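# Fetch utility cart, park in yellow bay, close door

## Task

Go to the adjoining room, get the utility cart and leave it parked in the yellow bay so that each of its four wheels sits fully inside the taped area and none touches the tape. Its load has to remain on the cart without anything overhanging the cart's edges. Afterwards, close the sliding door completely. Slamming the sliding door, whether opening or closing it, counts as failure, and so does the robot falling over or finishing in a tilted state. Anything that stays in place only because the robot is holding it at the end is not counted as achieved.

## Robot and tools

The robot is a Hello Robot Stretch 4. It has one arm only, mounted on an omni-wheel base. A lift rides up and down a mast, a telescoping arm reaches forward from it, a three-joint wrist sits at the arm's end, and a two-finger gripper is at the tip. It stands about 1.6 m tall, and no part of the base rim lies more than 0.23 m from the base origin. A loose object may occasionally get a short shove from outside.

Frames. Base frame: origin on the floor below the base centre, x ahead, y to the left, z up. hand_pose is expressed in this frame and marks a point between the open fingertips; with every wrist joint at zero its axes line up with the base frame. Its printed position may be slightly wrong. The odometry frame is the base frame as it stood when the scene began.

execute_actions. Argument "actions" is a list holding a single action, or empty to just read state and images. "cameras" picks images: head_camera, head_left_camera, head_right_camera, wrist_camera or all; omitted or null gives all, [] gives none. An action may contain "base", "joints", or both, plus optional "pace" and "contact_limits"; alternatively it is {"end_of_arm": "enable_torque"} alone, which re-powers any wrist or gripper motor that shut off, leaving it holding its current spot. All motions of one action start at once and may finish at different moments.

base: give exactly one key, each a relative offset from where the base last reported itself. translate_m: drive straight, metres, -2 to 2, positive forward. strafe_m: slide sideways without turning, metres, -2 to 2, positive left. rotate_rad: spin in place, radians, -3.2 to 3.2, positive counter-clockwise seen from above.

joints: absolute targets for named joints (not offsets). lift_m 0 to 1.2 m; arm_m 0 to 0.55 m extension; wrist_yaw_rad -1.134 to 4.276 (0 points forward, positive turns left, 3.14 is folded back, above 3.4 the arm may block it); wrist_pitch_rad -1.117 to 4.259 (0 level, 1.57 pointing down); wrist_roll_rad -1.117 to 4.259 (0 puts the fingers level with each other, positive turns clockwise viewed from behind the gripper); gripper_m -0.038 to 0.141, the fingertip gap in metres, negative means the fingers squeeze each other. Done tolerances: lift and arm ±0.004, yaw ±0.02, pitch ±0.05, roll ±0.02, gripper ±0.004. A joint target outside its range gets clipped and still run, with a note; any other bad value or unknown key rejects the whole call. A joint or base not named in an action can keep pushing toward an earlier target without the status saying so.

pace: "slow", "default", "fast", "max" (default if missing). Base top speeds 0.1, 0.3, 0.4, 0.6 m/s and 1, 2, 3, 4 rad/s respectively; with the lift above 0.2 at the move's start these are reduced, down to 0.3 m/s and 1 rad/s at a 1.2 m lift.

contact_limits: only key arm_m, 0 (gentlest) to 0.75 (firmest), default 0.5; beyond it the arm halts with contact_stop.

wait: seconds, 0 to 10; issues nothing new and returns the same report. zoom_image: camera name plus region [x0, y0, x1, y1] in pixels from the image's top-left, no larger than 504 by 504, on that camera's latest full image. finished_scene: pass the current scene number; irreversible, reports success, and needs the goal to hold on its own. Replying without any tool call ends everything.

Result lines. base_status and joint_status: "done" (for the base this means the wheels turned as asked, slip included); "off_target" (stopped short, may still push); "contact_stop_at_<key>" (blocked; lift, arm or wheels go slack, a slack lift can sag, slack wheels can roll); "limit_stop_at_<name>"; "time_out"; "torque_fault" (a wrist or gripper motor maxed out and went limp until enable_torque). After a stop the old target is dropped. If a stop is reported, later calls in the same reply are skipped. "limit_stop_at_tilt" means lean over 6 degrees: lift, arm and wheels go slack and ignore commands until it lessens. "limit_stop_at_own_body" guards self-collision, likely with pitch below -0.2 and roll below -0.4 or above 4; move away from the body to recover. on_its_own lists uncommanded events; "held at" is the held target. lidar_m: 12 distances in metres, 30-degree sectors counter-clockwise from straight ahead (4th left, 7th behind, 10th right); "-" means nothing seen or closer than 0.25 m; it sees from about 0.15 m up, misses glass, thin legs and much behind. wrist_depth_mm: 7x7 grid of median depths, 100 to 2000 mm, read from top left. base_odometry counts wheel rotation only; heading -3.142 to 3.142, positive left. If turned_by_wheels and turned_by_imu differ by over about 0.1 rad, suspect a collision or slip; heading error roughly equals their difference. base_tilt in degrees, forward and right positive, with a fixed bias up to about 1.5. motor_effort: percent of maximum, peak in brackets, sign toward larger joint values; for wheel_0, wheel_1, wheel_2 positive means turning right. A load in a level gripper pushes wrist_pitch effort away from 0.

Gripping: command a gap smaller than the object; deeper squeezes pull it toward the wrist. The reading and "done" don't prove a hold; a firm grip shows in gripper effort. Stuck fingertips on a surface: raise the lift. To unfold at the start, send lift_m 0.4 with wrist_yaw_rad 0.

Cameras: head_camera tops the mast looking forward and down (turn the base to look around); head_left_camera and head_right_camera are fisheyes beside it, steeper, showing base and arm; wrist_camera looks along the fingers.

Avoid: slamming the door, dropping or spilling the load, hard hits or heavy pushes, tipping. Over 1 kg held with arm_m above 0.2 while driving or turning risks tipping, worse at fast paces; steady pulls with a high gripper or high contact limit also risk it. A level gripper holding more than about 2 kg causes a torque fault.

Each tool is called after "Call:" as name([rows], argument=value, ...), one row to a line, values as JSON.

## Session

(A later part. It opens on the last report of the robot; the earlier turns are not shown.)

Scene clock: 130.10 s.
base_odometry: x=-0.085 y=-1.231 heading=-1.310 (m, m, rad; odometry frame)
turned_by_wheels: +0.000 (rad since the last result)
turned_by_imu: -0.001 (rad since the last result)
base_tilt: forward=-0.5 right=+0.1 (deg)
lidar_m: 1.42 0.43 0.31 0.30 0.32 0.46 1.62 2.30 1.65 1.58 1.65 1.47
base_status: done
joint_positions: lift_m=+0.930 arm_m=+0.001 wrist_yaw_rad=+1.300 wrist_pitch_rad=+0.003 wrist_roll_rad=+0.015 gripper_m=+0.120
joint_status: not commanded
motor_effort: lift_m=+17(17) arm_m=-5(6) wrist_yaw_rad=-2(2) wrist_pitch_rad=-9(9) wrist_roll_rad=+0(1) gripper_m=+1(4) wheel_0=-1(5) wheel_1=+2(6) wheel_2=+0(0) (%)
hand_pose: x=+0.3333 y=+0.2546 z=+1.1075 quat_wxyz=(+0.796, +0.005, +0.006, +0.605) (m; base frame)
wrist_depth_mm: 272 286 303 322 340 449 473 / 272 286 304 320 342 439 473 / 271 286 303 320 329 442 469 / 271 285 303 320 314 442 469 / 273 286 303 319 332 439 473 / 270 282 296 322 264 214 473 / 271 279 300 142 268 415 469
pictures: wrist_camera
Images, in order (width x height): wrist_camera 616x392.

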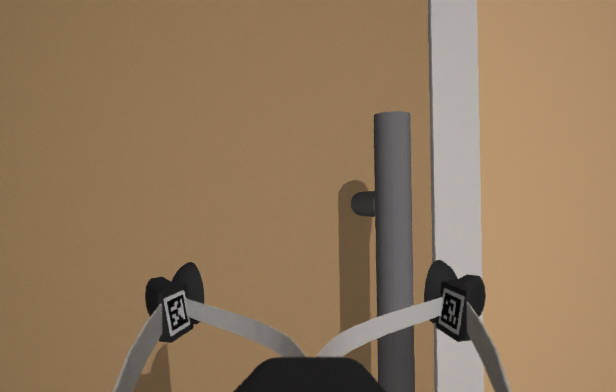

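Call:
execute_actions([
  {"base":{"translate_m":0.04}},
], cameras=[])

Call:
execute_actions([
  {"base":{"strafe_m":0.04},"pace":"slow"},
], cameras=[])

Call:
execute_actions([
  {"joints":{"gripper_m":0.01}},
], cameras=["wrist_camera"])

Call:
execute_actions([
  {"base":{"translate_m":-0.3},"pace":"slow"},
], cameras=["wrist_camera","head_left_camera"])

Scene clock: 140.57 s.
base_odometry: x=-0.075 y=-1.270 heading=-1.310 (m, m, rad; odometry frame)
turned_by_wheels: +0.000 (rad since the last result)
turned_by_imu: -0.001 (rad since the last result)
base_tilt: forward=-0.4 right=+0.3 (deg)
lidar_m: 1.39 0.44 0.34 0.30 0.33 0.48 1.64 2.30 1.67 1.58 1.66 1.41
base_status: done
joint_positions: lift_m=+0.930 arm_m=+0.001 wrist_yaw_rad=+1.300 wrist_pitch_rad=+0.003 wrist_roll_rad=+0.015 gripper_m=+0.120
joint_status: not commanded
motor_effort: lift_m=+17(17) arm_m=-6(6) wrist_yaw_rad=-2(2) wrist_pitch_rad=-7(8) wrist_roll_rad=+0(1) gripper_m=-1(4) wheel_0=+1(4) wheel_1=+1(6) wheel_2=-1(10) (%)
hand_pose: x=+0.3333 y=+0.2546 z=+1.1075 quat_wxyz=(+0.796, +0.005, +0.006, +0.605) (m; base frame)
wrist_depth_mm: 271 286 304 322 399 445 473 / 271 286 303 322 404 442 473 / 272 287 301 312 404 445 469 / 272 287 301 312 402 439 469 / 271 286 300 314 402 442 469 / 270 279 297 312 259 215 469 / 271 279 300 141 402 430 473
pictures: none
No camera images: the call's "cameras" was empty. Leave "cameras" out to get every camera's image.

Scene clock: 142.03 s.
base_odometry: x=-0.036 y=-1.260 heading=-1.310 (m, m, rad; odometry frame)
turned_by_wheels: +0.000 (rad since the last result)
turned_by_imu: +0.000 (rad since the last result)
base_tilt: forward=-0.4 right=+0.2 (deg)
lidar_m: 1.39 0.38 0.29 0.26 0.28 0.42 1.44 2.37 1.70 1.62 1.69 1.43
base_status: done
joint_positions: lift_m=+0.930 arm_m=+0.001 wrist_yaw_rad=+1.300 wrist_pitch_rad=+0.003 wrist_roll_rad=+0.015 gripper_m=+0.120
joint_status: not commanded
motor_effort: lift_m=+17(17) arm_m=-6(6) wrist_yaw_rad=-2(2) wrist_pitch_rad=-11(11) wrist_roll_rad=+0(0) gripper_m=+1(2) wheel_0=-1(6) wheel_1=+5(8) wheel_2=+0(0) (%)
hand_pose: x=+0.3333 y=+0.2546 z=+1.1075 quat_wxyz=(+0.796, +0.005, +0.006, +0.605) (m; base frame)
wrist_depth_mm: 236 247 264 279 297 397 427 / 237 248 263 279 294 394 424 / 236 250 264 277 294 397 421 / 237 249 263 274 296 397 427 / 236 249 262 276 296 392 424 / 237 244 258 277 216 213 418 / 236 245 262 141 296 370 424
pictures: none
No camera images: the call's "cameras" was empty. Leave "cameras" out to get every camera's image.

Scene clock: 144.00 s.
base_odometry: x=-0.036 y=-1.260 heading=-1.311 (m, m, rad; odometry frame)
turned_by_wheels: -0.001 (rad since the last result)
turned_by_imu: -0.002 (rad since the last result)
base_tilt: forward=-0.4 right=+0.3 (deg)
lidar_m: 1.38 0.40 0.28 0.26 0.27 0.42 1.46 2.35 1.70 1.61 1.72 1.45
base_status: not commanded
joint_positions: lift_m=+0.930 arm_m=+0.001 wrist_yaw_rad=+1.284 wrist_pitch_rad=+0.003 wrist_roll_rad=+0.015 gripper_m=+0.010
joint_status: all done
on_its_own: wrist_yaw_rad is at rest, and its effort (+44) is outside its rest range (-13 to +13)
motor_effort: lift_m=+17(17) arm_m=-6(5) wrist_yaw_rad=+44(49) wrist_pitch_rad=-7(7) wrist_roll_rad=+0(1) gripper_m=-11(18) wheel_0=-4(5) wheel_1=-2(4) wheel_2=+0(0) (%)
hand_pose: x=+0.3374 y=+0.2520 z=+1.1075 quat_wxyz=(+0.801, +0.005, +0.005, +0.599) (m; base frame)
wrist_depth_mm: 238 253 268 287 370 415 442 / 239 253 267 285 370 407 442 / 238 252 268 278 370 404 436 / 238 252 267 255 368 404 439 / 238 252 267 277 370 407 439 / 237 253 260 217 187 407 436 / 238 248 266 218 368 377 436
pictures: wrist_camera
Images, in order (width x height): wrist_camera 616x392.

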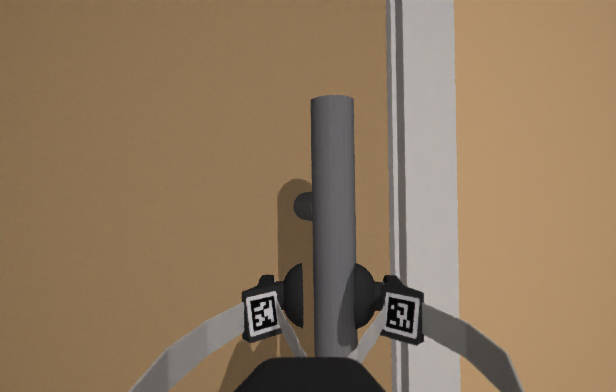

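Scene clock: 148.27 s.
base_odometry: x=-0.113 y=-0.970 heading=-1.313 (m, m, rad; odometry frame)
turned_by_wheels: -0.002 (rad since the last result)
turned_by_imu: -0.006 (rad since the last result)
base_tilt: forward=-0.3 right=+0.2 (deg)
lidar_m: 1.47 0.40 0.28 0.26 0.27 0.39 1.38 2.12 1.69 1.63 1.71 1.78
base_status: done
joint_positions: lift_m=+0.930 arm_m=+0.001 wrist_yaw_rad=+1.282 wrist_pitch_rad=+0.002 wrist_roll_rad=+0.015 gripper_m=+0.010
joint_status: not commanded
on_its_own: wrist_yaw_rad is at rest, and its effort (+49) is outside its rest range (-13 to +13)
motor_effort: lift_m=+17(17) arm_m=-5(6) wrist_yaw_rad=+49(65) wrist_pitch_rad=-6(7) wrist_roll_rad=+0(0) gripper_m=-11(20) wheel_0=-13(14) wheel_1=-7(9) wheel_2=-1(9) (%)
hand_pose: x=+0.3379 y=+0.2517 z=+1.1076 quat_wxyz=(+0.801, +0.005, +0.005, +0.598) (m; base frame)
wrist_depth_mm: 239 254 271 289 - - 525 / 240 253 270 286 - 1983 521 / 239 253 270 279 - - 525 / 238 252 268 266 - 1983 535 / 239 253 267 278 - - 530 / 240 253 260 220 187 1983 539 / 238 249 268 220 - 1808 535
pictures: head_left_camera, wrist_camera
Images, in order (width x height): head_left_camera 420x672, wrist_camera 616x392.

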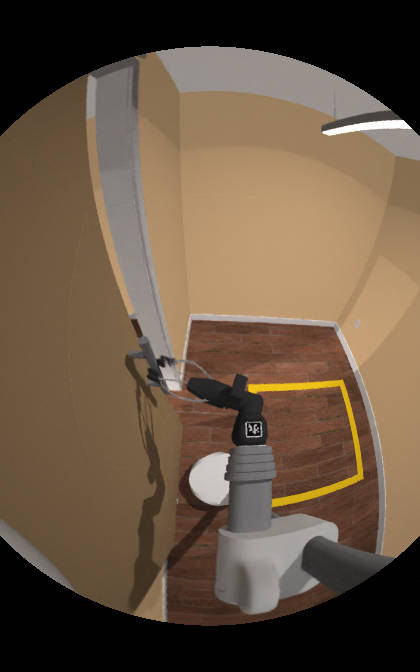

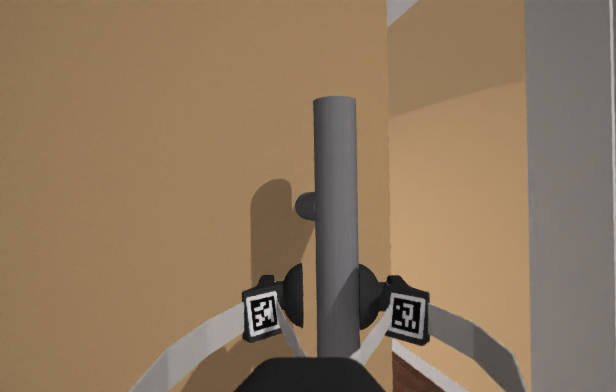

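Call:
execute_actions([
  {"base":{"translate_m":-0.5},"pace":"slow"},
], cameras=["head_left_camera"])

Scene clock: 157.53 s.
base_odometry: x=-0.240 y=-0.487 heading=-1.313 (m, m, rad; odometry frame)
turned_by_wheels: +0.000 (rad since the last result)
turned_by_imu: -0.002 (rad since the last result)
base_tilt: forward=-0.4 right=+0.1 (deg)
lidar_m: 1.43 0.41 0.28 0.26 0.29 0.50 1.40 1.57 1.71 1.63 1.72 2.28
base_status: done
joint_positions: lift_m=+0.930 arm_m=+0.001 wrist_yaw_rad=+1.300 wrist_pitch_rad=+0.002 wrist_roll_rad=+0.015 gripper_m=+0.010
joint_status: not commanded
motor_effort: lift_m=+17(17) arm_m=-5(6) wrist_yaw_rad=-3(68) wrist_pitch_rad=-5(6) wrist_roll_rad=+1(0) gripper_m=-6(18) wheel_0=-2(15) wheel_1=-4(13) wheel_2=+4(7) (%)
hand_pose: x=+0.3333 y=+0.2546 z=+1.1076 quat_wxyz=(+0.796, +0.005, +0.005, +0.605) (m; base frame)
wrist_depth_mm: 234 248 260 278 296 315 332 / 235 246 260 274 293 315 334 / 235 246 260 276 294 314 332 / 233 246 262 277 294 312 334 / 234 246 260 274 293 310 332 / 235 246 253 207 189 314 334 / 234 241 258 154 290 314 330
pictures: head_left_camera
Images, in order (width x height): head_left_camera 420x672.

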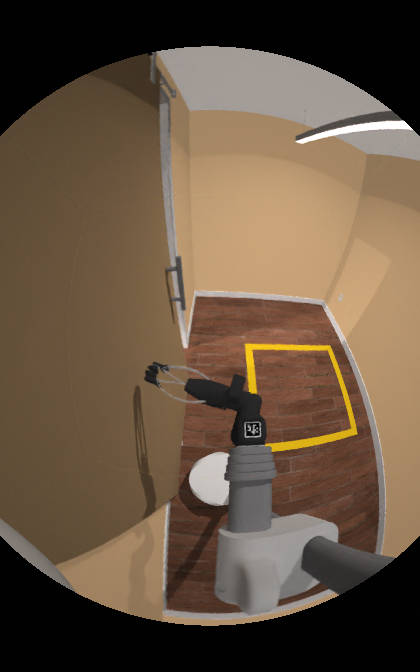

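Call:
execute_actions([
  {"base":{"strafe_m":-0.15},"joints":{"gripper_m":0.12}},
], cameras=[])

Call:
execute_actions([
  {"base":{"translate_m":0.4}},
])

Scene clock: 166.17 s.
base_odometry: x=-0.385 y=-0.525 heading=-1.313 (m, m, rad; odometry frame)
turned_by_wheels: +0.000 (rad since the last result)
turned_by_imu: -0.001 (rad since the last result)
base_tilt: forward=-0.4 right=+0.2 (deg)
lidar_m: 2.00 0.62 0.45 0.38 0.44 0.68 1.52 1.60 1.56 1.48 1.54 2.09
base_status: done
joint_positions: lift_m=+0.930 arm_m=+0.001 wrist_yaw_rad=+1.300 wrist_pitch_rad=+0.002 wrist_roll_rad=+0.015 gripper_m=+0.120
joint_status: all done
motor_effort: lift_m=+17(17) arm_m=-5(6) wrist_yaw_rad=-2(2) wrist_pitch_rad=-9(8) wrist_roll_rad=+1(1) gripper_m=+1(8) wheel_0=-1(8) wheel_1=-1(9) wheel_2=+0(3) (%)
hand_pose: x=+0.3333 y=+0.2546 z=+1.1076 quat_wxyz=(+0.796, +0.005, +0.005, +0.605) (m; base frame)
wrist_depth_mm: 364 387 410 433 462 492 525 / 368 387 407 433 462 488 525 / 366 384 410 433 455 488 530 / 364 384 407 433 459 496 530 / 364 384 407 430 462 488 525 / 366 382 397 430 445 214 521 / 366 379 404 142 459 484 525
pictures: none
No camera images: the call's "cameras" was empty. Leave "cameras" out to get every camera's image.

Scene clock: 169.00 s.
base_odometry: x=-0.283 y=-0.912 heading=-1.313 (m, m, rad; odometry frame)
turned_by_wheels: +0.000 (rad since the last result)
turned_by_imu: -0.002 (rad since the last result)
base_tilt: forward=-0.4 right=+0.1 (deg)
lidar_m: 1.79 0.55 0.45 0.41 0.45 0.63 1.92 2.00 1.56 1.49 1.55 1.88
base_status: done
joint_positions: lift_m=+0.930 arm_m=+0.001 wrist_yaw_rad=+1.300 wrist_pitch_rad=+0.002 wrist_roll_rad=+0.015 gripper_m=+0.120
joint_status: not commanded
motor_effort: lift_m=+17(17) arm_m=-6(6) wrist_yaw_rad=-2(2) wrist_pitch_rad=-8(7) wrist_roll_rad=+0(0) gripper_m=-2(1) wheel_0=+1(6) wheel_1=+2(5) wheel_2=+0(10) (%)
hand_pose: x=+0.3333 y=+0.2546 z=+1.1076 quat_wxyz=(+0.796, +0.005, +0.005, +0.605) (m; base frame)
wrist_depth_mm: 366 389 410 433 466 - 647 / 370 389 410 433 469 - 661 / 368 389 413 433 466 - 654 / 366 389 407 433 462 - 654 / 366 387 410 436 459 - 661 / 366 382 399 430 377 214 661 / 366 382 402 142 462 - 654
pictures: head_camera, head_left_camera, head_right_camera, wrist_camera
Images, in order (width x height): head_camera 420x560, head_left_camera 420x672, head_right_camera 420x672, wrist_camera 616x392.

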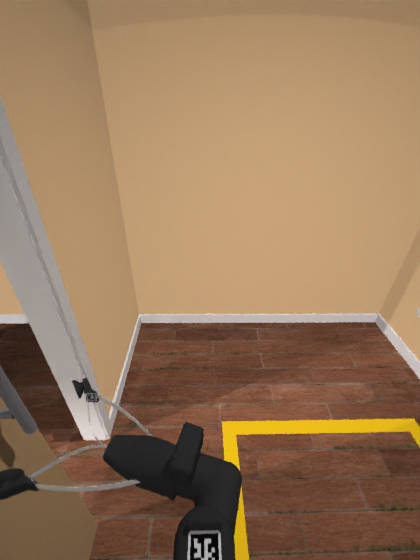

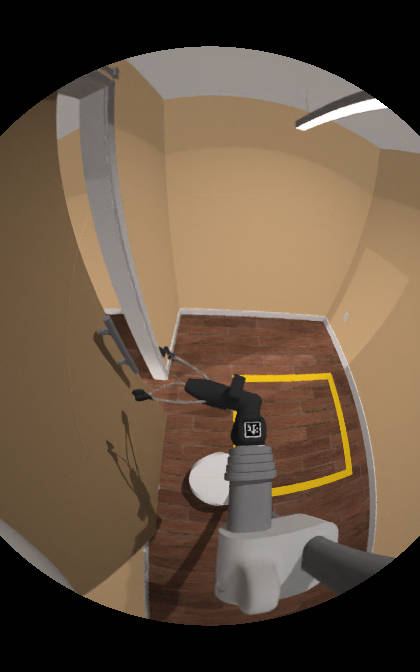

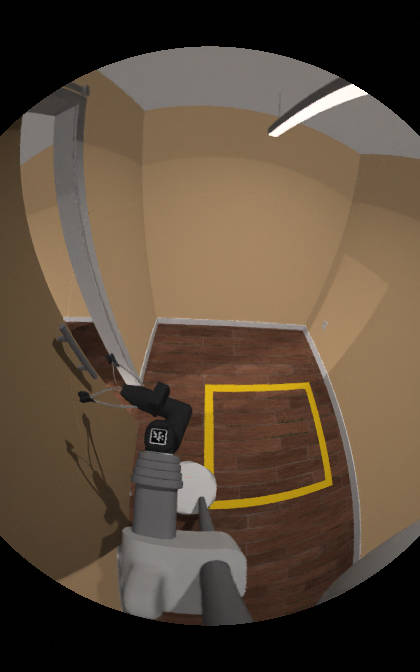

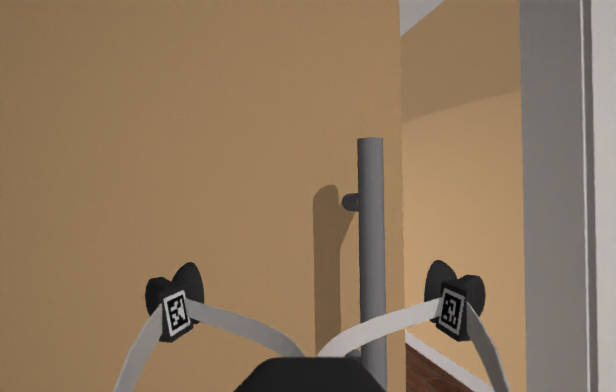

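Call:
execute_actions([
  {"base":{"translate_m":0.17},"joints":{"wrist_yaw_rad":1.57}},
], cameras=["wrist_camera"])

Call:
execute_actions([
  {"base":{"strafe_m":0.1},"pace":"slow"},
], cameras=["wrist_camera"])

Scene clock: 181.10 s.
base_odometry: x=-0.240 y=-1.076 heading=-1.313 (m, m, rad; odometry frame)
turned_by_wheels: +0.000 (rad since the last result)
turned_by_imu: -0.002 (rad since the last result)
base_tilt: forward=-0.4 right=+0.2 (deg)
lidar_m: 1.60 0.84 0.44 0.41 0.44 0.63 2.01 2.10 1.56 1.48 1.55 1.70
base_status: done
joint_positions: lift_m=+0.930 arm_m=+0.001 wrist_yaw_rad=+1.570 wrist_pitch_rad=+0.002 wrist_roll_rad=+0.015 gripper_m=+0.120
joint_status: all done
motor_effort: lift_m=+17(17) arm_m=-5(5) wrist_yaw_rad=-1(2) wrist_pitch_rad=-6(8) wrist_roll_rad=+0(0) gripper_m=-1(2) wheel_0=+1(6) wheel_1=+1(7) wheel_2=-1(10) (%)
hand_pose: x=+0.2596 y=+0.2884 z=+1.1076 quat_wxyz=(+0.707, +0.004, +0.006, +0.707) (m; base frame)
wrist_depth_mm: 399 397 394 394 - - - / 394 394 397 394 - - - / 397 397 394 392 - - - / 397 397 397 394 - - - / 397 397 397 392 1921 - - / 394 397 392 394 394 215 - / 394 394 397 142 1661 - -
pictures: wrist_camera
Images, in order (width x height): wrist_camera 616x392.

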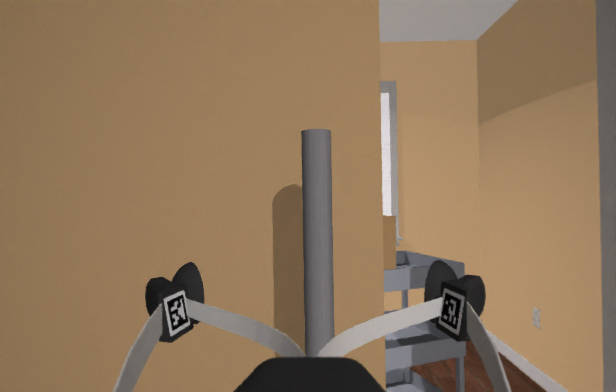

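Scene clock: 183.23 s.
base_odometry: x=-0.144 y=-1.051 heading=-1.313 (m, m, rad; odometry frame)
turned_by_wheels: +0.000 (rad since the last result)
turned_by_imu: -0.001 (rad since the last result)
base_tilt: forward=-0.4 right=+0.2 (deg)
lidar_m: 1.60 0.78 0.33 0.32 0.34 0.49 1.61 2.20 1.68 1.56 1.66 1.69
base_status: done
joint_positions: lift_m=+0.930 arm_m=+0.001 wrist_yaw_rad=+1.570 wrist_pitch_rad=+0.002 wrist_roll_rad=+0.015 gripper_m=+0.120
joint_status: not commanded
motor_effort: lift_m=+17(17) arm_m=-6(6) wrist_yaw_rad=-2(2) wrist_pitch_rad=-6(5) wrist_roll_rad=+0(0) gripper_m=-1(1) wheel_0=-2(5) wheel_1=+4(6) wheel_2=+0(1) (%)
hand_pose: x=+0.2596 y=+0.2884 z=+1.1076 quat_wxyz=(+0.707, +0.004, +0.006, +0.707) (m; base frame)
wrist_depth_mm: 297 297 293 296 294 - - / 294 296 296 294 293 - - / 296 294 294 293 294 - - / 296 293 296 294 293 - - / 296 294 293 293 291 - - / 294 294 294 291 293 215 - / 294 296 294 142 293 1756 -
pictures: wrist_camera
Images, in order (width x height): wrist_camera 616x392.

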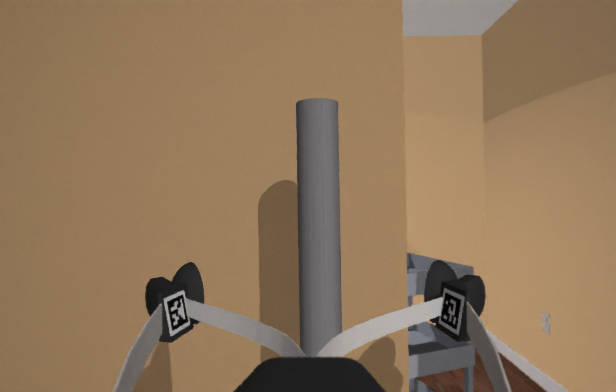

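Call:
execute_actions([
  {"base":{"strafe_m":0.06},"pace":"slow"},
], cameras=[])

Call:
execute_actions([
  {"joints":{"gripper_m":0.0}},
], cameras=["wrist_camera"])

Call:
execute_actions([
  {"base":{"translate_m":-0.3},"pace":"slow"},
], cameras=["wrist_camera","head_left_camera"])

Scene clock: 192.30 s.
base_odometry: x=-0.086 y=-1.036 heading=-1.313 (m, m, rad; odometry frame)
turned_by_wheels: -0.001 (rad since the last result)
turned_by_imu: -0.003 (rad since the last result)
base_tilt: forward=-0.5 right=+0.2 (deg)
lidar_m: 1.41 0.33 0.27 0.25 0.28 0.37 1.33 2.18 1.71 1.62 1.70 1.71
base_status: done
joint_positions: lift_m=+0.930 arm_m=+0.001 wrist_yaw_rad=+1.566 wrist_pitch_rad=+0.002 wrist_roll_rad=+0.015 gripper_m=+0.120
joint_status: not commanded
motor_effort: lift_m=+17(17) arm_m=-5(5) wrist_yaw_rad=+9(9) wrist_pitch_rad=-6(8) wrist_roll_rad=+1(0) gripper_m=-1(3) wheel_0=-14(14) wheel_1=+6(11) wheel_2=-1(2) (%)
hand_pose: x=+0.2606 y=+0.2881 z=+1.1077 quat_wxyz=(+0.709, +0.005, +0.006, +0.705) (m; base frame)
wrist_depth_mm: 239 239 240 239 239 - 1983 / 237 239 239 239 239 - - / 238 238 239 172 239 - - / 237 238 239 172 238 - - / 238 238 237 172 238 - - / 239 208 238 172 239 213 - / 238 237 239 141 239 1618 -
pictures: none
No camera images: the call's "cameras" was empty. Leave "cameras" out to get every camera's image.

Scene clock: 194.37 s.
base_odometry: x=-0.086 y=-1.035 heading=-1.313 (m, m, rad; odometry frame)
turned_by_wheels: +0.001 (rad since the last result)
turned_by_imu: -0.005 (rad since the last result)
base_tilt: forward=-0.4 right=+0.1 (deg)
lidar_m: 1.46 0.32 0.28 0.25 0.27 0.42 1.37 2.21 1.73 1.64 1.69 1.67
base_status: not commanded
joint_positions: lift_m=+0.930 arm_m=+0.001 wrist_yaw_rad=+1.568 wrist_pitch_rad=+0.002 wrist_roll_rad=+0.015 gripper_m=+0.000
joint_status: all done
motor_effort: lift_m=+17(17) arm_m=-4(6) wrist_yaw_rad=+3(22) wrist_pitch_rad=-8(5) wrist_roll_rad=+1(1) gripper_m=-9(28) wheel_0=-2(14) wheel_1=+2(6) wheel_2=-2(7) (%)
hand_pose: x=+0.2599 y=+0.2882 z=+1.1077 quat_wxyz=(+0.708, +0.005, +0.006, +0.706) (m; base frame)
wrist_depth_mm: 238 237 237 237 238 - - / 238 237 236 237 239 - - / 237 238 238 170 237 - - / 238 237 236 171 236 - - / 236 237 236 170 237 - - / 238 236 237 171 187 - - / 236 238 237 167 236 - -
pictures: wrist_camera
Images, in order (width x height): wrist_camera 616x392.

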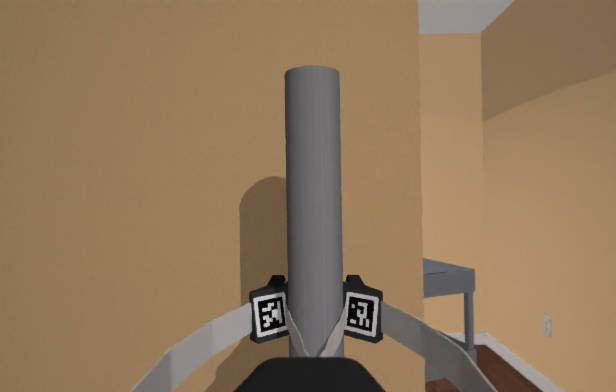

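Scene clock: 198.67 s.
base_odometry: x=-0.162 y=-0.745 heading=-1.314 (m, m, rad; odometry frame)
turned_by_wheels: -0.001 (rad since the last result)
turned_by_imu: -0.007 (rad since the last result)
base_tilt: forward=-0.4 right=+0.2 (deg)
lidar_m: 1.47 0.33 0.26 0.25 0.27 0.40 1.31 1.85 1.72 1.63 1.68 2.00
base_status: done
joint_positions: lift_m=+0.930 arm_m=+0.001 wrist_yaw_rad=+1.559 wrist_pitch_rad=+0.002 wrist_roll_rad=+0.014 gripper_m=+0.000
joint_status: not commanded
on_its_own: wrist_yaw_rad is at rest, and its effort (+29) is outside its rest range (-13 to +13)
motor_effort: lift_m=+17(17) arm_m=-5(5) wrist_yaw_rad=+29(67) wrist_pitch_rad=-9(11) wrist_roll_rad=+1(2) gripper_m=-11(22) wheel_0=-9(12) wheel_1=-6(20) wheel_2=+0(19) (%)
hand_pose: x=+0.2627 y=+0.2874 z=+1.1077 quat_wxyz=(+0.711, +0.004, +0.006, +0.703) (m; base frame)
wrist_depth_mm: 233 235 236 236 238 - - / 234 235 236 236 238 - - / 232 234 235 236 236 - - / 233 234 234 235 236 - - / 232 234 236 236 236 - - / 233 233 234 202 179 1863 - / 232 234 236 166 236 237 -
pictures: head_left_camera, wrist_camera
Images, in order (width x height): head_left_camera 420x672, wrist_camera 616x392.

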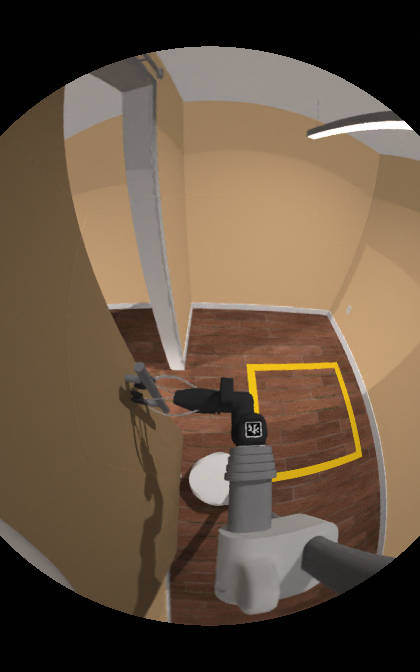

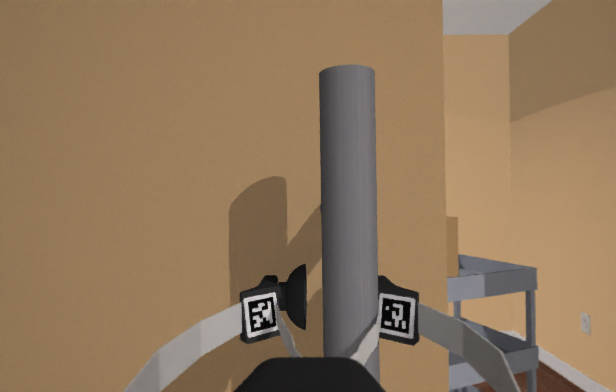

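Call:
execute_actions([
  {"base":{"translate_m":-0.3},"pace":"slow"},
], cameras=["wrist_camera","head_left_camera"])

Scene clock: 208.03 s.
base_odometry: x=-0.238 y=-0.455 heading=-1.316 (m, m, rad; odometry frame)
turned_by_wheels: -0.002 (rad since the last result)
turned_by_imu: -0.006 (rad since the last result)
base_tilt: forward=-0.3 right=+0.2 (deg)
lidar_m: 1.43 0.32 0.28 0.25 0.26 0.38 1.27 1.55 1.75 1.63 1.72 2.33
base_status: done
joint_positions: lift_m=+0.930 arm_m=+0.001 wrist_yaw_rad=+1.555 wrist_pitch_rad=+0.002 wrist_roll_rad=+0.014 gripper_m=+0.000
joint_status: not commanded
on_its_own: wrist_yaw_rad is at rest, and its effort (+42) is outside its rest range (-13 to +13)
motor_effort: lift_m=+17(17) arm_m=-5(5) wrist_yaw_rad=+42(70) wrist_pitch_rad=-7(6) wrist_roll_rad=+2(2) gripper_m=-9(16) wheel_0=-13(13) wheel_1=-5(21) wheel_2=-1(12) (%)
hand_pose: x=+0.2639 y=+0.2870 z=+1.1078 quat_wxyz=(+0.713, +0.005, +0.006, +0.701) (m; base frame)
wrist_depth_mm: 229 230 231 235 235 - - / 228 230 230 233 236 - - / 228 230 232 234 236 - - / 229 230 231 233 236 - - / 228 229 230 232 234 1708 - / 227 230 189 203 173 1397 - / 228 229 230 166 234 236 1708
pictures: head_left_camera, wrist_camera
Images, in order (width x height): head_left_camera 420x672, wrist_camera 616x392.

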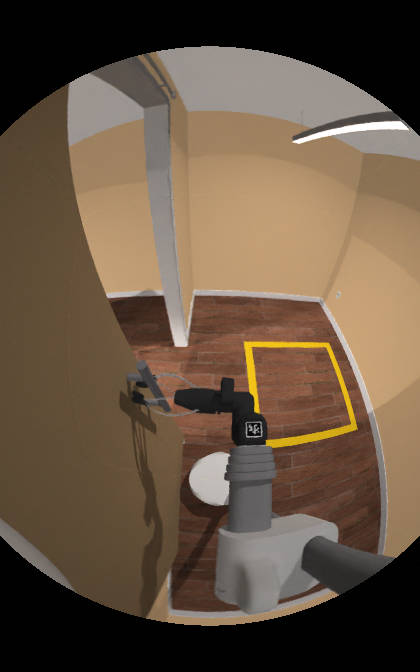

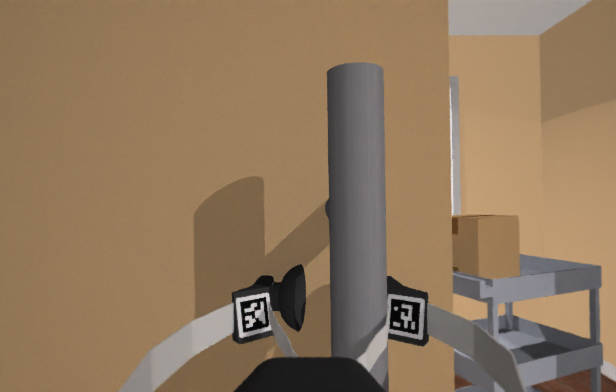

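Call:
execute_actions([
  {"base":{"translate_m":-0.2},"pace":"slow"},
], cameras=["wrist_camera","head_left_camera"])

Scene clock: 213.30 s.
base_odometry: x=-0.269 y=-0.339 heading=-1.364 (m, m, rad; odometry frame)
turned_by_wheels: -0.048 (rad since the last result)
turned_by_imu: -0.286 (rad since the last result)
base_tilt: forward=-0.4 right=+0.2 (deg)
lidar_m: 2.28 0.31 0.25 0.25 - 0.25 0.39 1.44 1.66 1.72 1.72 1.95
base_status: translate_m contact_stop (by the wheels' count: -0.121 of -0.200)
joint_positions: lift_m=+0.930 arm_m=+0.001 wrist_yaw_rad=+1.572 wrist_pitch_rad=+0.002 wrist_roll_rad=+0.014 gripper_m=+0.000
joint_status: not commanded
on_its_own: the wheels are slack since a contact_stop
motor_effort: lift_m=+18(18) arm_m=-5(8) wrist_yaw_rad=-7(89) wrist_pitch_rad=-4(12) wrist_roll_rad=+1(3) gripper_m=-5(30) wheel_0=+0(37) wheel_1=+0(17) wheel_2=+0(27) (%)
hand_pose: x=+0.2590 y=+0.2886 z=+1.1076 quat_wxyz=(+0.707, +0.004, +0.006, +0.707) (m; base frame)
wrist_depth_mm: 204 216 229 245 - - - / 204 216 230 237 - - - / 204 216 229 177 - - - / 204 215 229 177 - - - / 204 216 229 178 1708 - - / 204 214 223 173 256 - - / 203 212 226 139 1576 - -
pictures: head_left_camera, wrist_camera
Images, in order (width x height): head_left_camera 420x672, wrist_camera 616x392.

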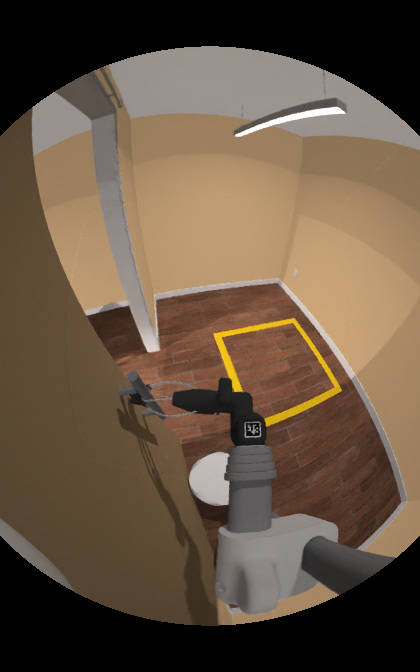

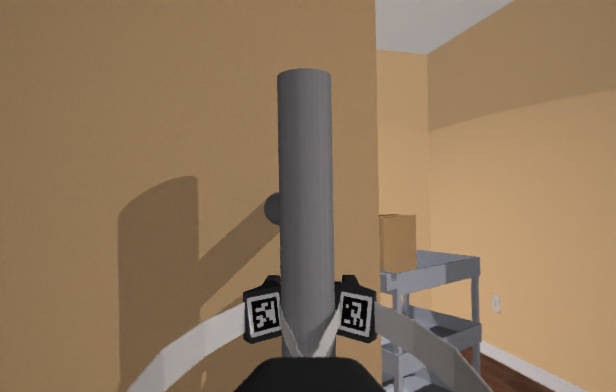

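Call:
execute_actions([
  {"joints":{"gripper_m":0.12}},
], cameras=[])

Call:
execute_actions([
  {"base":{"strafe_m":-0.35}},
], cameras=[])

Call:
execute_actions([
  {"base":{"translate_m":0.6},"joints":{"wrist_yaw_rad":0}},
], cameras=[])

Call:
execute_actions([
  {"base":{"rotate_rad":1.85}},
])

Scene clock: 229.37 s.
base_odometry: x=-0.270 y=-0.339 heading=-1.366 (m, m, rad; odometry frame)
turned_by_wheels: -0.002 (rad since the last result)
turned_by_imu: -0.004 (rad since the last result)
base_tilt: forward=-0.4 right=+0.3 (deg)
lidar_m: 2.27 0.33 0.25 0.25 - 0.25 0.39 1.45 1.67 1.73 1.70 1.93
base_status: not commanded
joint_positions: lift_m=+0.930 arm_m=+0.001 wrist_yaw_rad=+1.565 wrist_pitch_rad=+0.002 wrist_roll_rad=+0.015 gripper_m=+0.120
joint_status: all done
on_its_own: the wheels are slack since a contact_stop
motor_effort: lift_m=+18(18) arm_m=-6(6) wrist_yaw_rad=+13(13) wrist_pitch_rad=-4(6) wrist_roll_rad=+1(1) gripper_m=-1(8) wheel_0=+0(0) wheel_1=+0(0) wheel_2=+0(0) (%)
hand_pose: x=+0.2611 y=+0.2879 z=+1.1076 quat_wxyz=(+0.709, +0.004, +0.006, +0.705) (m; base frame)
wrist_depth_mm: 206 219 233 251 - - - / 207 218 234 243 - - - / 207 219 232 181 - - - / 205 219 231 181 - - - / 206 218 233 179 1756 - - / 206 218 196 178 193 - - / 205 214 232 145 1618 - -
pictures: none
No camera images: the call's "cameras" was empty. Leave "cameras" out to get every camera's image.

Scene clock: 231.87 s.
base_odometry: x=-0.612 y=-0.410 heading=-1.366 (m, m, rad; odometry frame)
turned_by_wheels: +0.000 (rad since the last result)
turned_by_imu: +0.000 (rad since the last result)
base_tilt: forward=-0.4 right=+0.3 (deg)
lidar_m: 2.38 1.57 0.61 0.52 0.51 0.62 1.11 1.33 1.50 1.39 1.40 1.58
base_status: done
joint_positions: lift_m=+0.930 arm_m=+0.001 wrist_yaw_rad=+1.570 wrist_pitch_rad=+0.002 wrist_roll_rad=+0.015 gripper_m=+0.120
joint_status: not commanded
motor_effort: lift_m=+18(18) arm_m=-6(5) wrist_yaw_rad=-2(13) wrist_pitch_rad=-7(7) wrist_roll_rad=+2(1) gripper_m=-1(2) wheel_0=+0(8) wheel_1=-2(8) wheel_2=+0(0) (%)
hand_pose: x=+0.2595 y=+0.2884 z=+1.1076 quat_wxyz=(+0.707, +0.004, +0.006, +0.707) (m; base frame)
wrist_depth_mm: 504 525 559 603 - - - / 504 525 559 591 - - - / 496 530 554 591 - - - / 496 525 554 603 - - - / 492 530 564 574 - - - / 496 512 554 591 1863 214 - / 492 508 559 142 - - -
pictures: none
No camera images: the call's "cameras" was empty. Leave "cameras" out to get every camera's image.

Scene clock: 235.37 s.
base_odometry: x=-0.490 y=-0.998 heading=-1.366 (m, m, rad; odometry frame)
turned_by_wheels: +0.000 (rad since the last result)
turned_by_imu: -0.003 (rad since the last result)
base_tilt: forward=-0.4 right=+0.2 (deg)
lidar_m: 1.83 1.73 1.15 1.89 0.65 0.82 1.31 1.91 1.45 1.21 1.21 1.38
base_status: done
joint_positions: lift_m=+0.930 arm_m=+0.001 wrist_yaw_rad=+0.000 wrist_pitch_rad=+0.002 wrist_roll_rad=+0.015 gripper_m=+0.120
joint_status: all done
motor_effort: lift_m=+18(18) arm_m=-5(5) wrist_yaw_rad=-3(9) wrist_pitch_rad=-7(7) wrist_roll_rad=+1(1) gripper_m=-3(2) wheel_0=+2(6) wheel_1=+2(5) wheel_2=+0(11) (%)
hand_pose: x=+0.4604 y=-0.0874 z=+1.1076 quat_wxyz=(+1.000, +0.007, +0.001, +0.000) (m; base frame)
wrist_depth_mm: 1430 1537 1618 1808 1863 1537 1205 / 1464 1537 1661 1708 1863 1464 1160 / 1430 1537 1618 1808 1863 1499 1160 / 1397 1537 1618 1708 1756 1499 1182 / 1464 1499 1661 1708 1808 1464 1205 / 1464 1499 1618 1756 1863 214 1182 / 1430 1499 1661 142 1921 1464 1182
pictures: none
No camera images: the call's "cameras" was empty. Leave "cameras" out to get every camera's image.

Scene clock: 237.67 s.
base_odometry: x=-0.490 y=-0.998 heading=+0.484 (m, m, rad; odometry frame)
turned_by_wheels: +1.850 (rad since the last result)
turned_by_imu: +1.860 (rad since the last result)
base_tilt: forward=-0.4 right=+0.2 (deg)
lidar_m: 0.67 0.67 0.99 1.89 1.78 1.27 1.21 1.27 1.70 1.79 1.17 1.21
base_status: done
joint_positions: lift_m=+0.930 arm_m=+0.001 wrist_yaw_rad=+0.000 wrist_pitch_rad=+0.002 wrist_roll_rad=+0.015 gripper_m=+0.120
joint_status: not commanded
motor_effort: lift_m=+18(18) arm_m=-5(5) wrist_yaw_rad=-3(2) wrist_pitch_rad=-6(7) wrist_roll_rad=+1(1) gripper_m=-2(0) wheel_0=-2(7) wheel_1=+0(7) wheel_2=-3(8) (%)
hand_pose: x=+0.4604 y=-0.0874 z=+1.1076 quat_wxyz=(+1.000, +0.007, +0.001, +0.000) (m; base frame)
wrist_depth_mm: 492 496 - - - - - / 492 496 - - - - - / 488 492 - - - - - / 488 492 - - - - - / 492 496 - - 1921 - - / 488 496 634 - 1983 215 - / 488 477 - 142 - - -
pictures: head_camera, head_left_camera, head_right_camera, wrist_camera
Images, in order (width x height): head_camera 420x560, head_left_camera 420x672, head_right_camera 420x672, wrist_camera 616x392.

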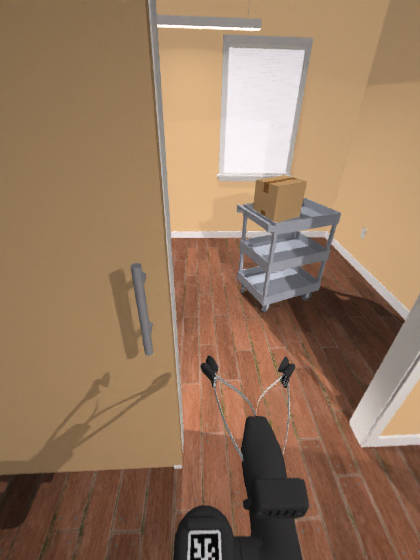

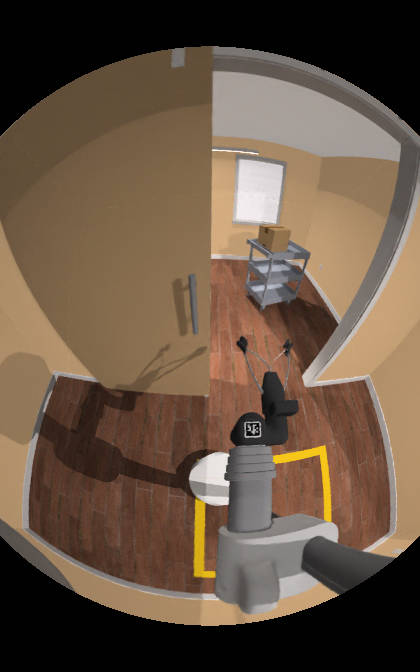

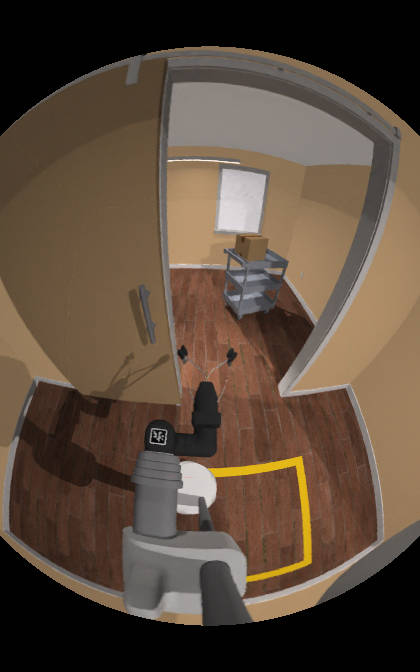

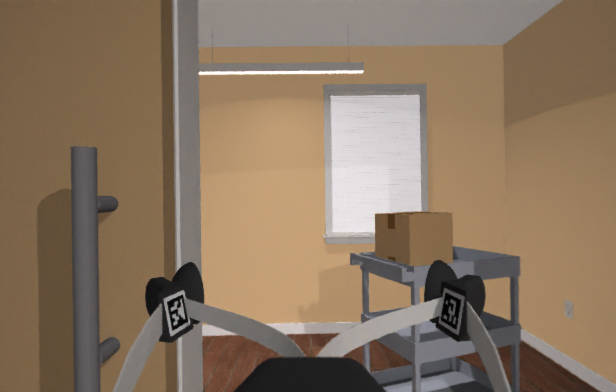

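Call:
execute_actions([
  {"base":{"strafe_m":-0.24}},
], cameras=["head_camera"])

Call:
execute_actions([
  {"base":{"translate_m":0.3}},
], cameras=["head_camera","head_left_camera","head_right_camera"])

Scene clock: 250.57 s.
base_odometry: x=-0.379 y=-1.210 heading=+0.484 (m, m, rad; odometry frame)
turned_by_wheels: +0.000 (rad since the last result)
turned_by_imu: +0.000 (rad since the last result)
base_tilt: forward=-0.3 right=+0.3 (deg)
lidar_m: 1.87 0.74 1.00 2.13 1.79 1.27 1.18 1.25 1.67 1.57 1.16 1.00
base_status: done
joint_positions: lift_m=+0.930 arm_m=+0.001 wrist_yaw_rad=+0.000 wrist_pitch_rad=+0.002 wrist_roll_rad=+0.015 gripper_m=+0.120
joint_status: not commanded
motor_effort: lift_m=+18(18) arm_m=-6(6) wrist_yaw_rad=-3(2) wrist_pitch_rad=-6(8) wrist_roll_rad=+1(2) gripper_m=-3(2) wheel_0=-1(8) wheel_1=+1(13) wheel_2=-1(2) (%)
hand_pose: x=+0.4604 y=-0.0874 z=+1.1076 quat_wxyz=(+1.000, +0.007, +0.001, +0.000) (m; base frame)
wrist_depth_mm: 627 - - - - - - / 627 - - - - - - / 627 - - - - - - / 627 - - - - - - / 621 - - - 1863 - - / 621 - - - 1661 214 - / 615 - - 142 - - -
pictures: head_camera
Images, in order (width x height): head_camera 420x560.

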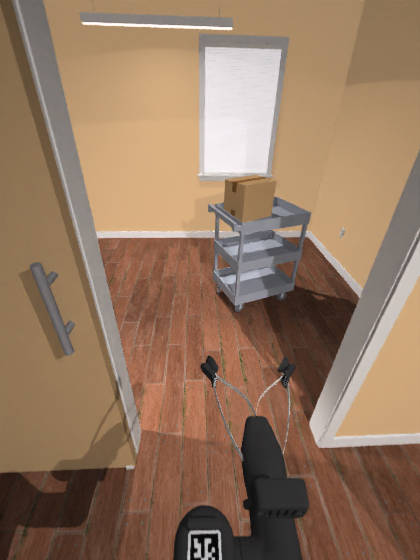

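Scene clock: 253.03 s.
base_odometry: x=-0.113 y=-1.071 heading=+0.484 (m, m, rad; odometry frame)
turned_by_wheels: +0.000 (rad since the last result)
turned_by_imu: -0.001 (rad since the last result)
base_tilt: forward=-0.3 right=+0.2 (deg)
lidar_m: 1.52 0.52 0.52 1.73 2.21 1.58 1.48 1.54 1.66 1.56 0.78 0.89
base_status: done
joint_positions: lift_m=+0.930 arm_m=+0.001 wrist_yaw_rad=+0.000 wrist_pitch_rad=+0.002 wrist_roll_rad=+0.015 gripper_m=+0.120
joint_status: not commanded
motor_effort: lift_m=+18(18) arm_m=-6(6) wrist_yaw_rad=-2(3) wrist_pitch_rad=-7(4) wrist_roll_rad=+0(1) gripper_m=-4(2) wheel_0=+1(7) wheel_1=+0(8) wheel_2=-1(10) (%)
hand_pose: x=+0.4604 y=-0.0874 z=+1.1076 quat_wxyz=(+1.000, +0.007, +0.001, +0.000) (m; base frame)
wrist_depth_mm: - - - - - - - / - - - - - - - / - - - - - - - / - - - - - - - / - - - - 1618 - - / - - - - 1366 214 - / - - - 142 1499 1661 -
pictures: head_camera, head_left_camera, head_right_camera
Images, in order (width x height): head_camera 420x560, head_left_camera 420x672, head_right_camera 420x672.

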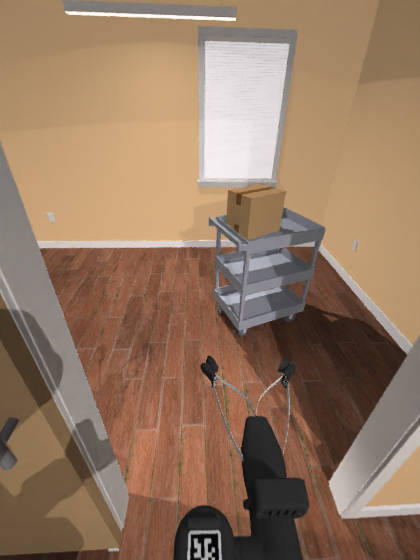

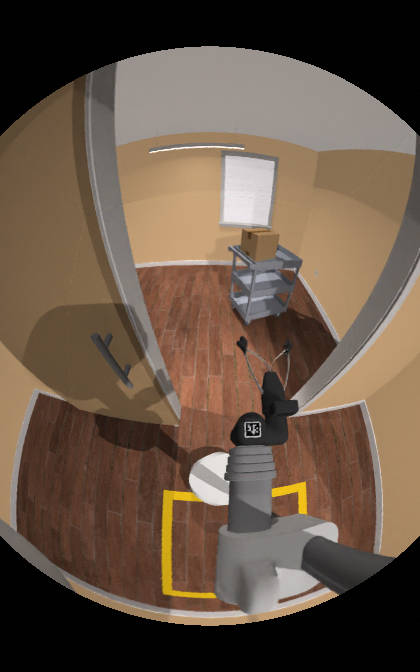

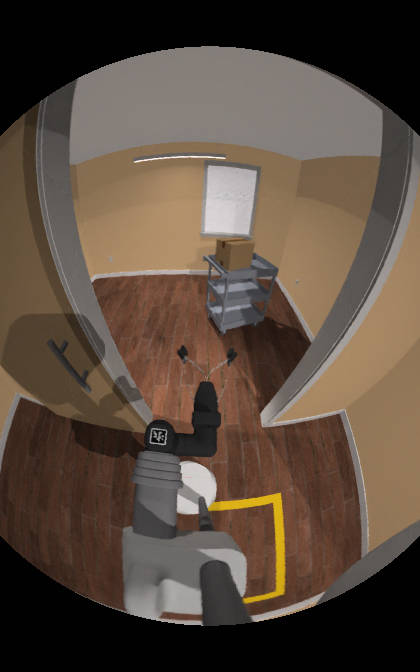

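Call:
execute_actions([
  {"base":{"translate_m":0.75},"joints":{"lift_m":0.75}},
])

Scene clock: 266.53 s.
base_odometry: x=+0.551 y=-0.722 heading=+0.484 (m, m, rad; odometry frame)
turned_by_wheels: +0.000 (rad since the last result)
turned_by_imu: -0.004 (rad since the last result)
base_tilt: forward=-0.3 right=+0.2 (deg)
lidar_m: 0.82 2.54 2.30 0.54 0.34 2.36 2.25 2.29 0.63 0.61 1.58 0.84
base_status: done
joint_positions: lift_m=+0.750 arm_m=+0.001 wrist_yaw_rad=+0.000 wrist_pitch_rad=+0.002 wrist_roll_rad=+0.015 gripper_m=+0.120
joint_status: all done
motor_effort: lift_m=+14(18) arm_m=-5(6) wrist_yaw_rad=-2(2) wrist_pitch_rad=-5(8) wrist_roll_rad=+1(1) gripper_m=-2(2) wheel_0=+0(6) wheel_1=+2(8) wheel_2=+0(9) (%)
hand_pose: x=+0.4604 y=-0.0874 z=+0.9279 quat_wxyz=(+1.000, +0.007, +0.001, +0.000) (m; base frame)
wrist_depth_mm: - - - - - - - / - - - - - - - / - - - - - - - / - - - - 798 891 - / - - - - 788 866 1025 / - - - - 569 214 1921 / - - - 142 1098 1138 1863
pictures: head_camera, head_left_camera, head_right_camera, wrist_camera
Images, in order (width x height): head_camera 420x560, head_left_camera 420x672, head_right_camera 420x672, wrist_camera 616x392.

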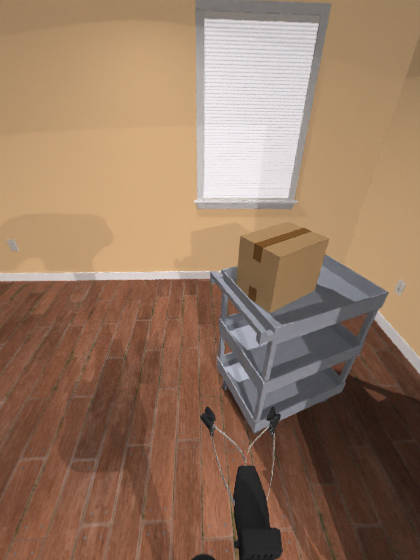

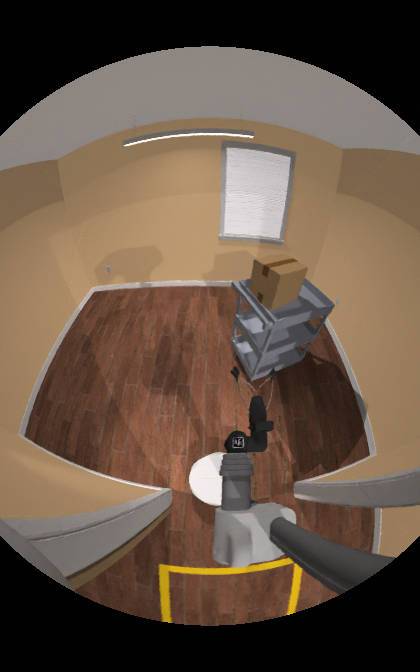

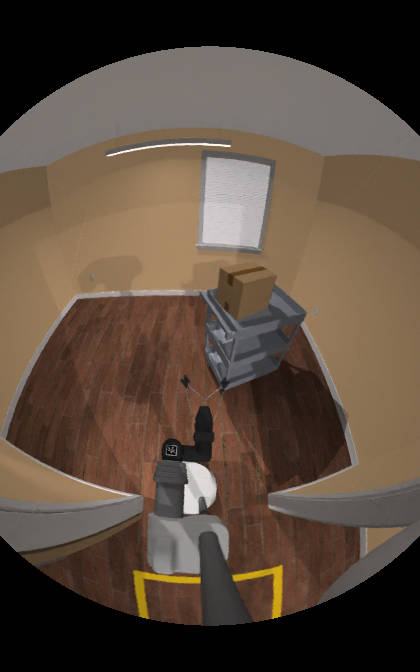

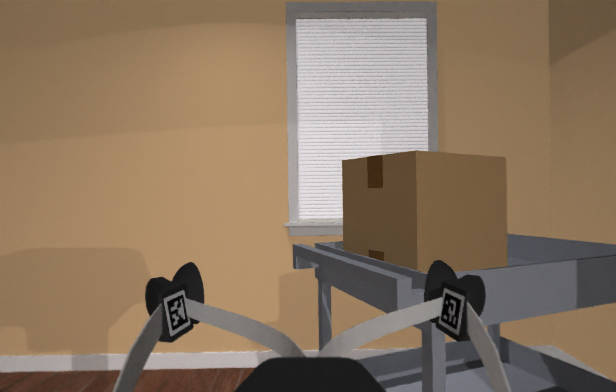

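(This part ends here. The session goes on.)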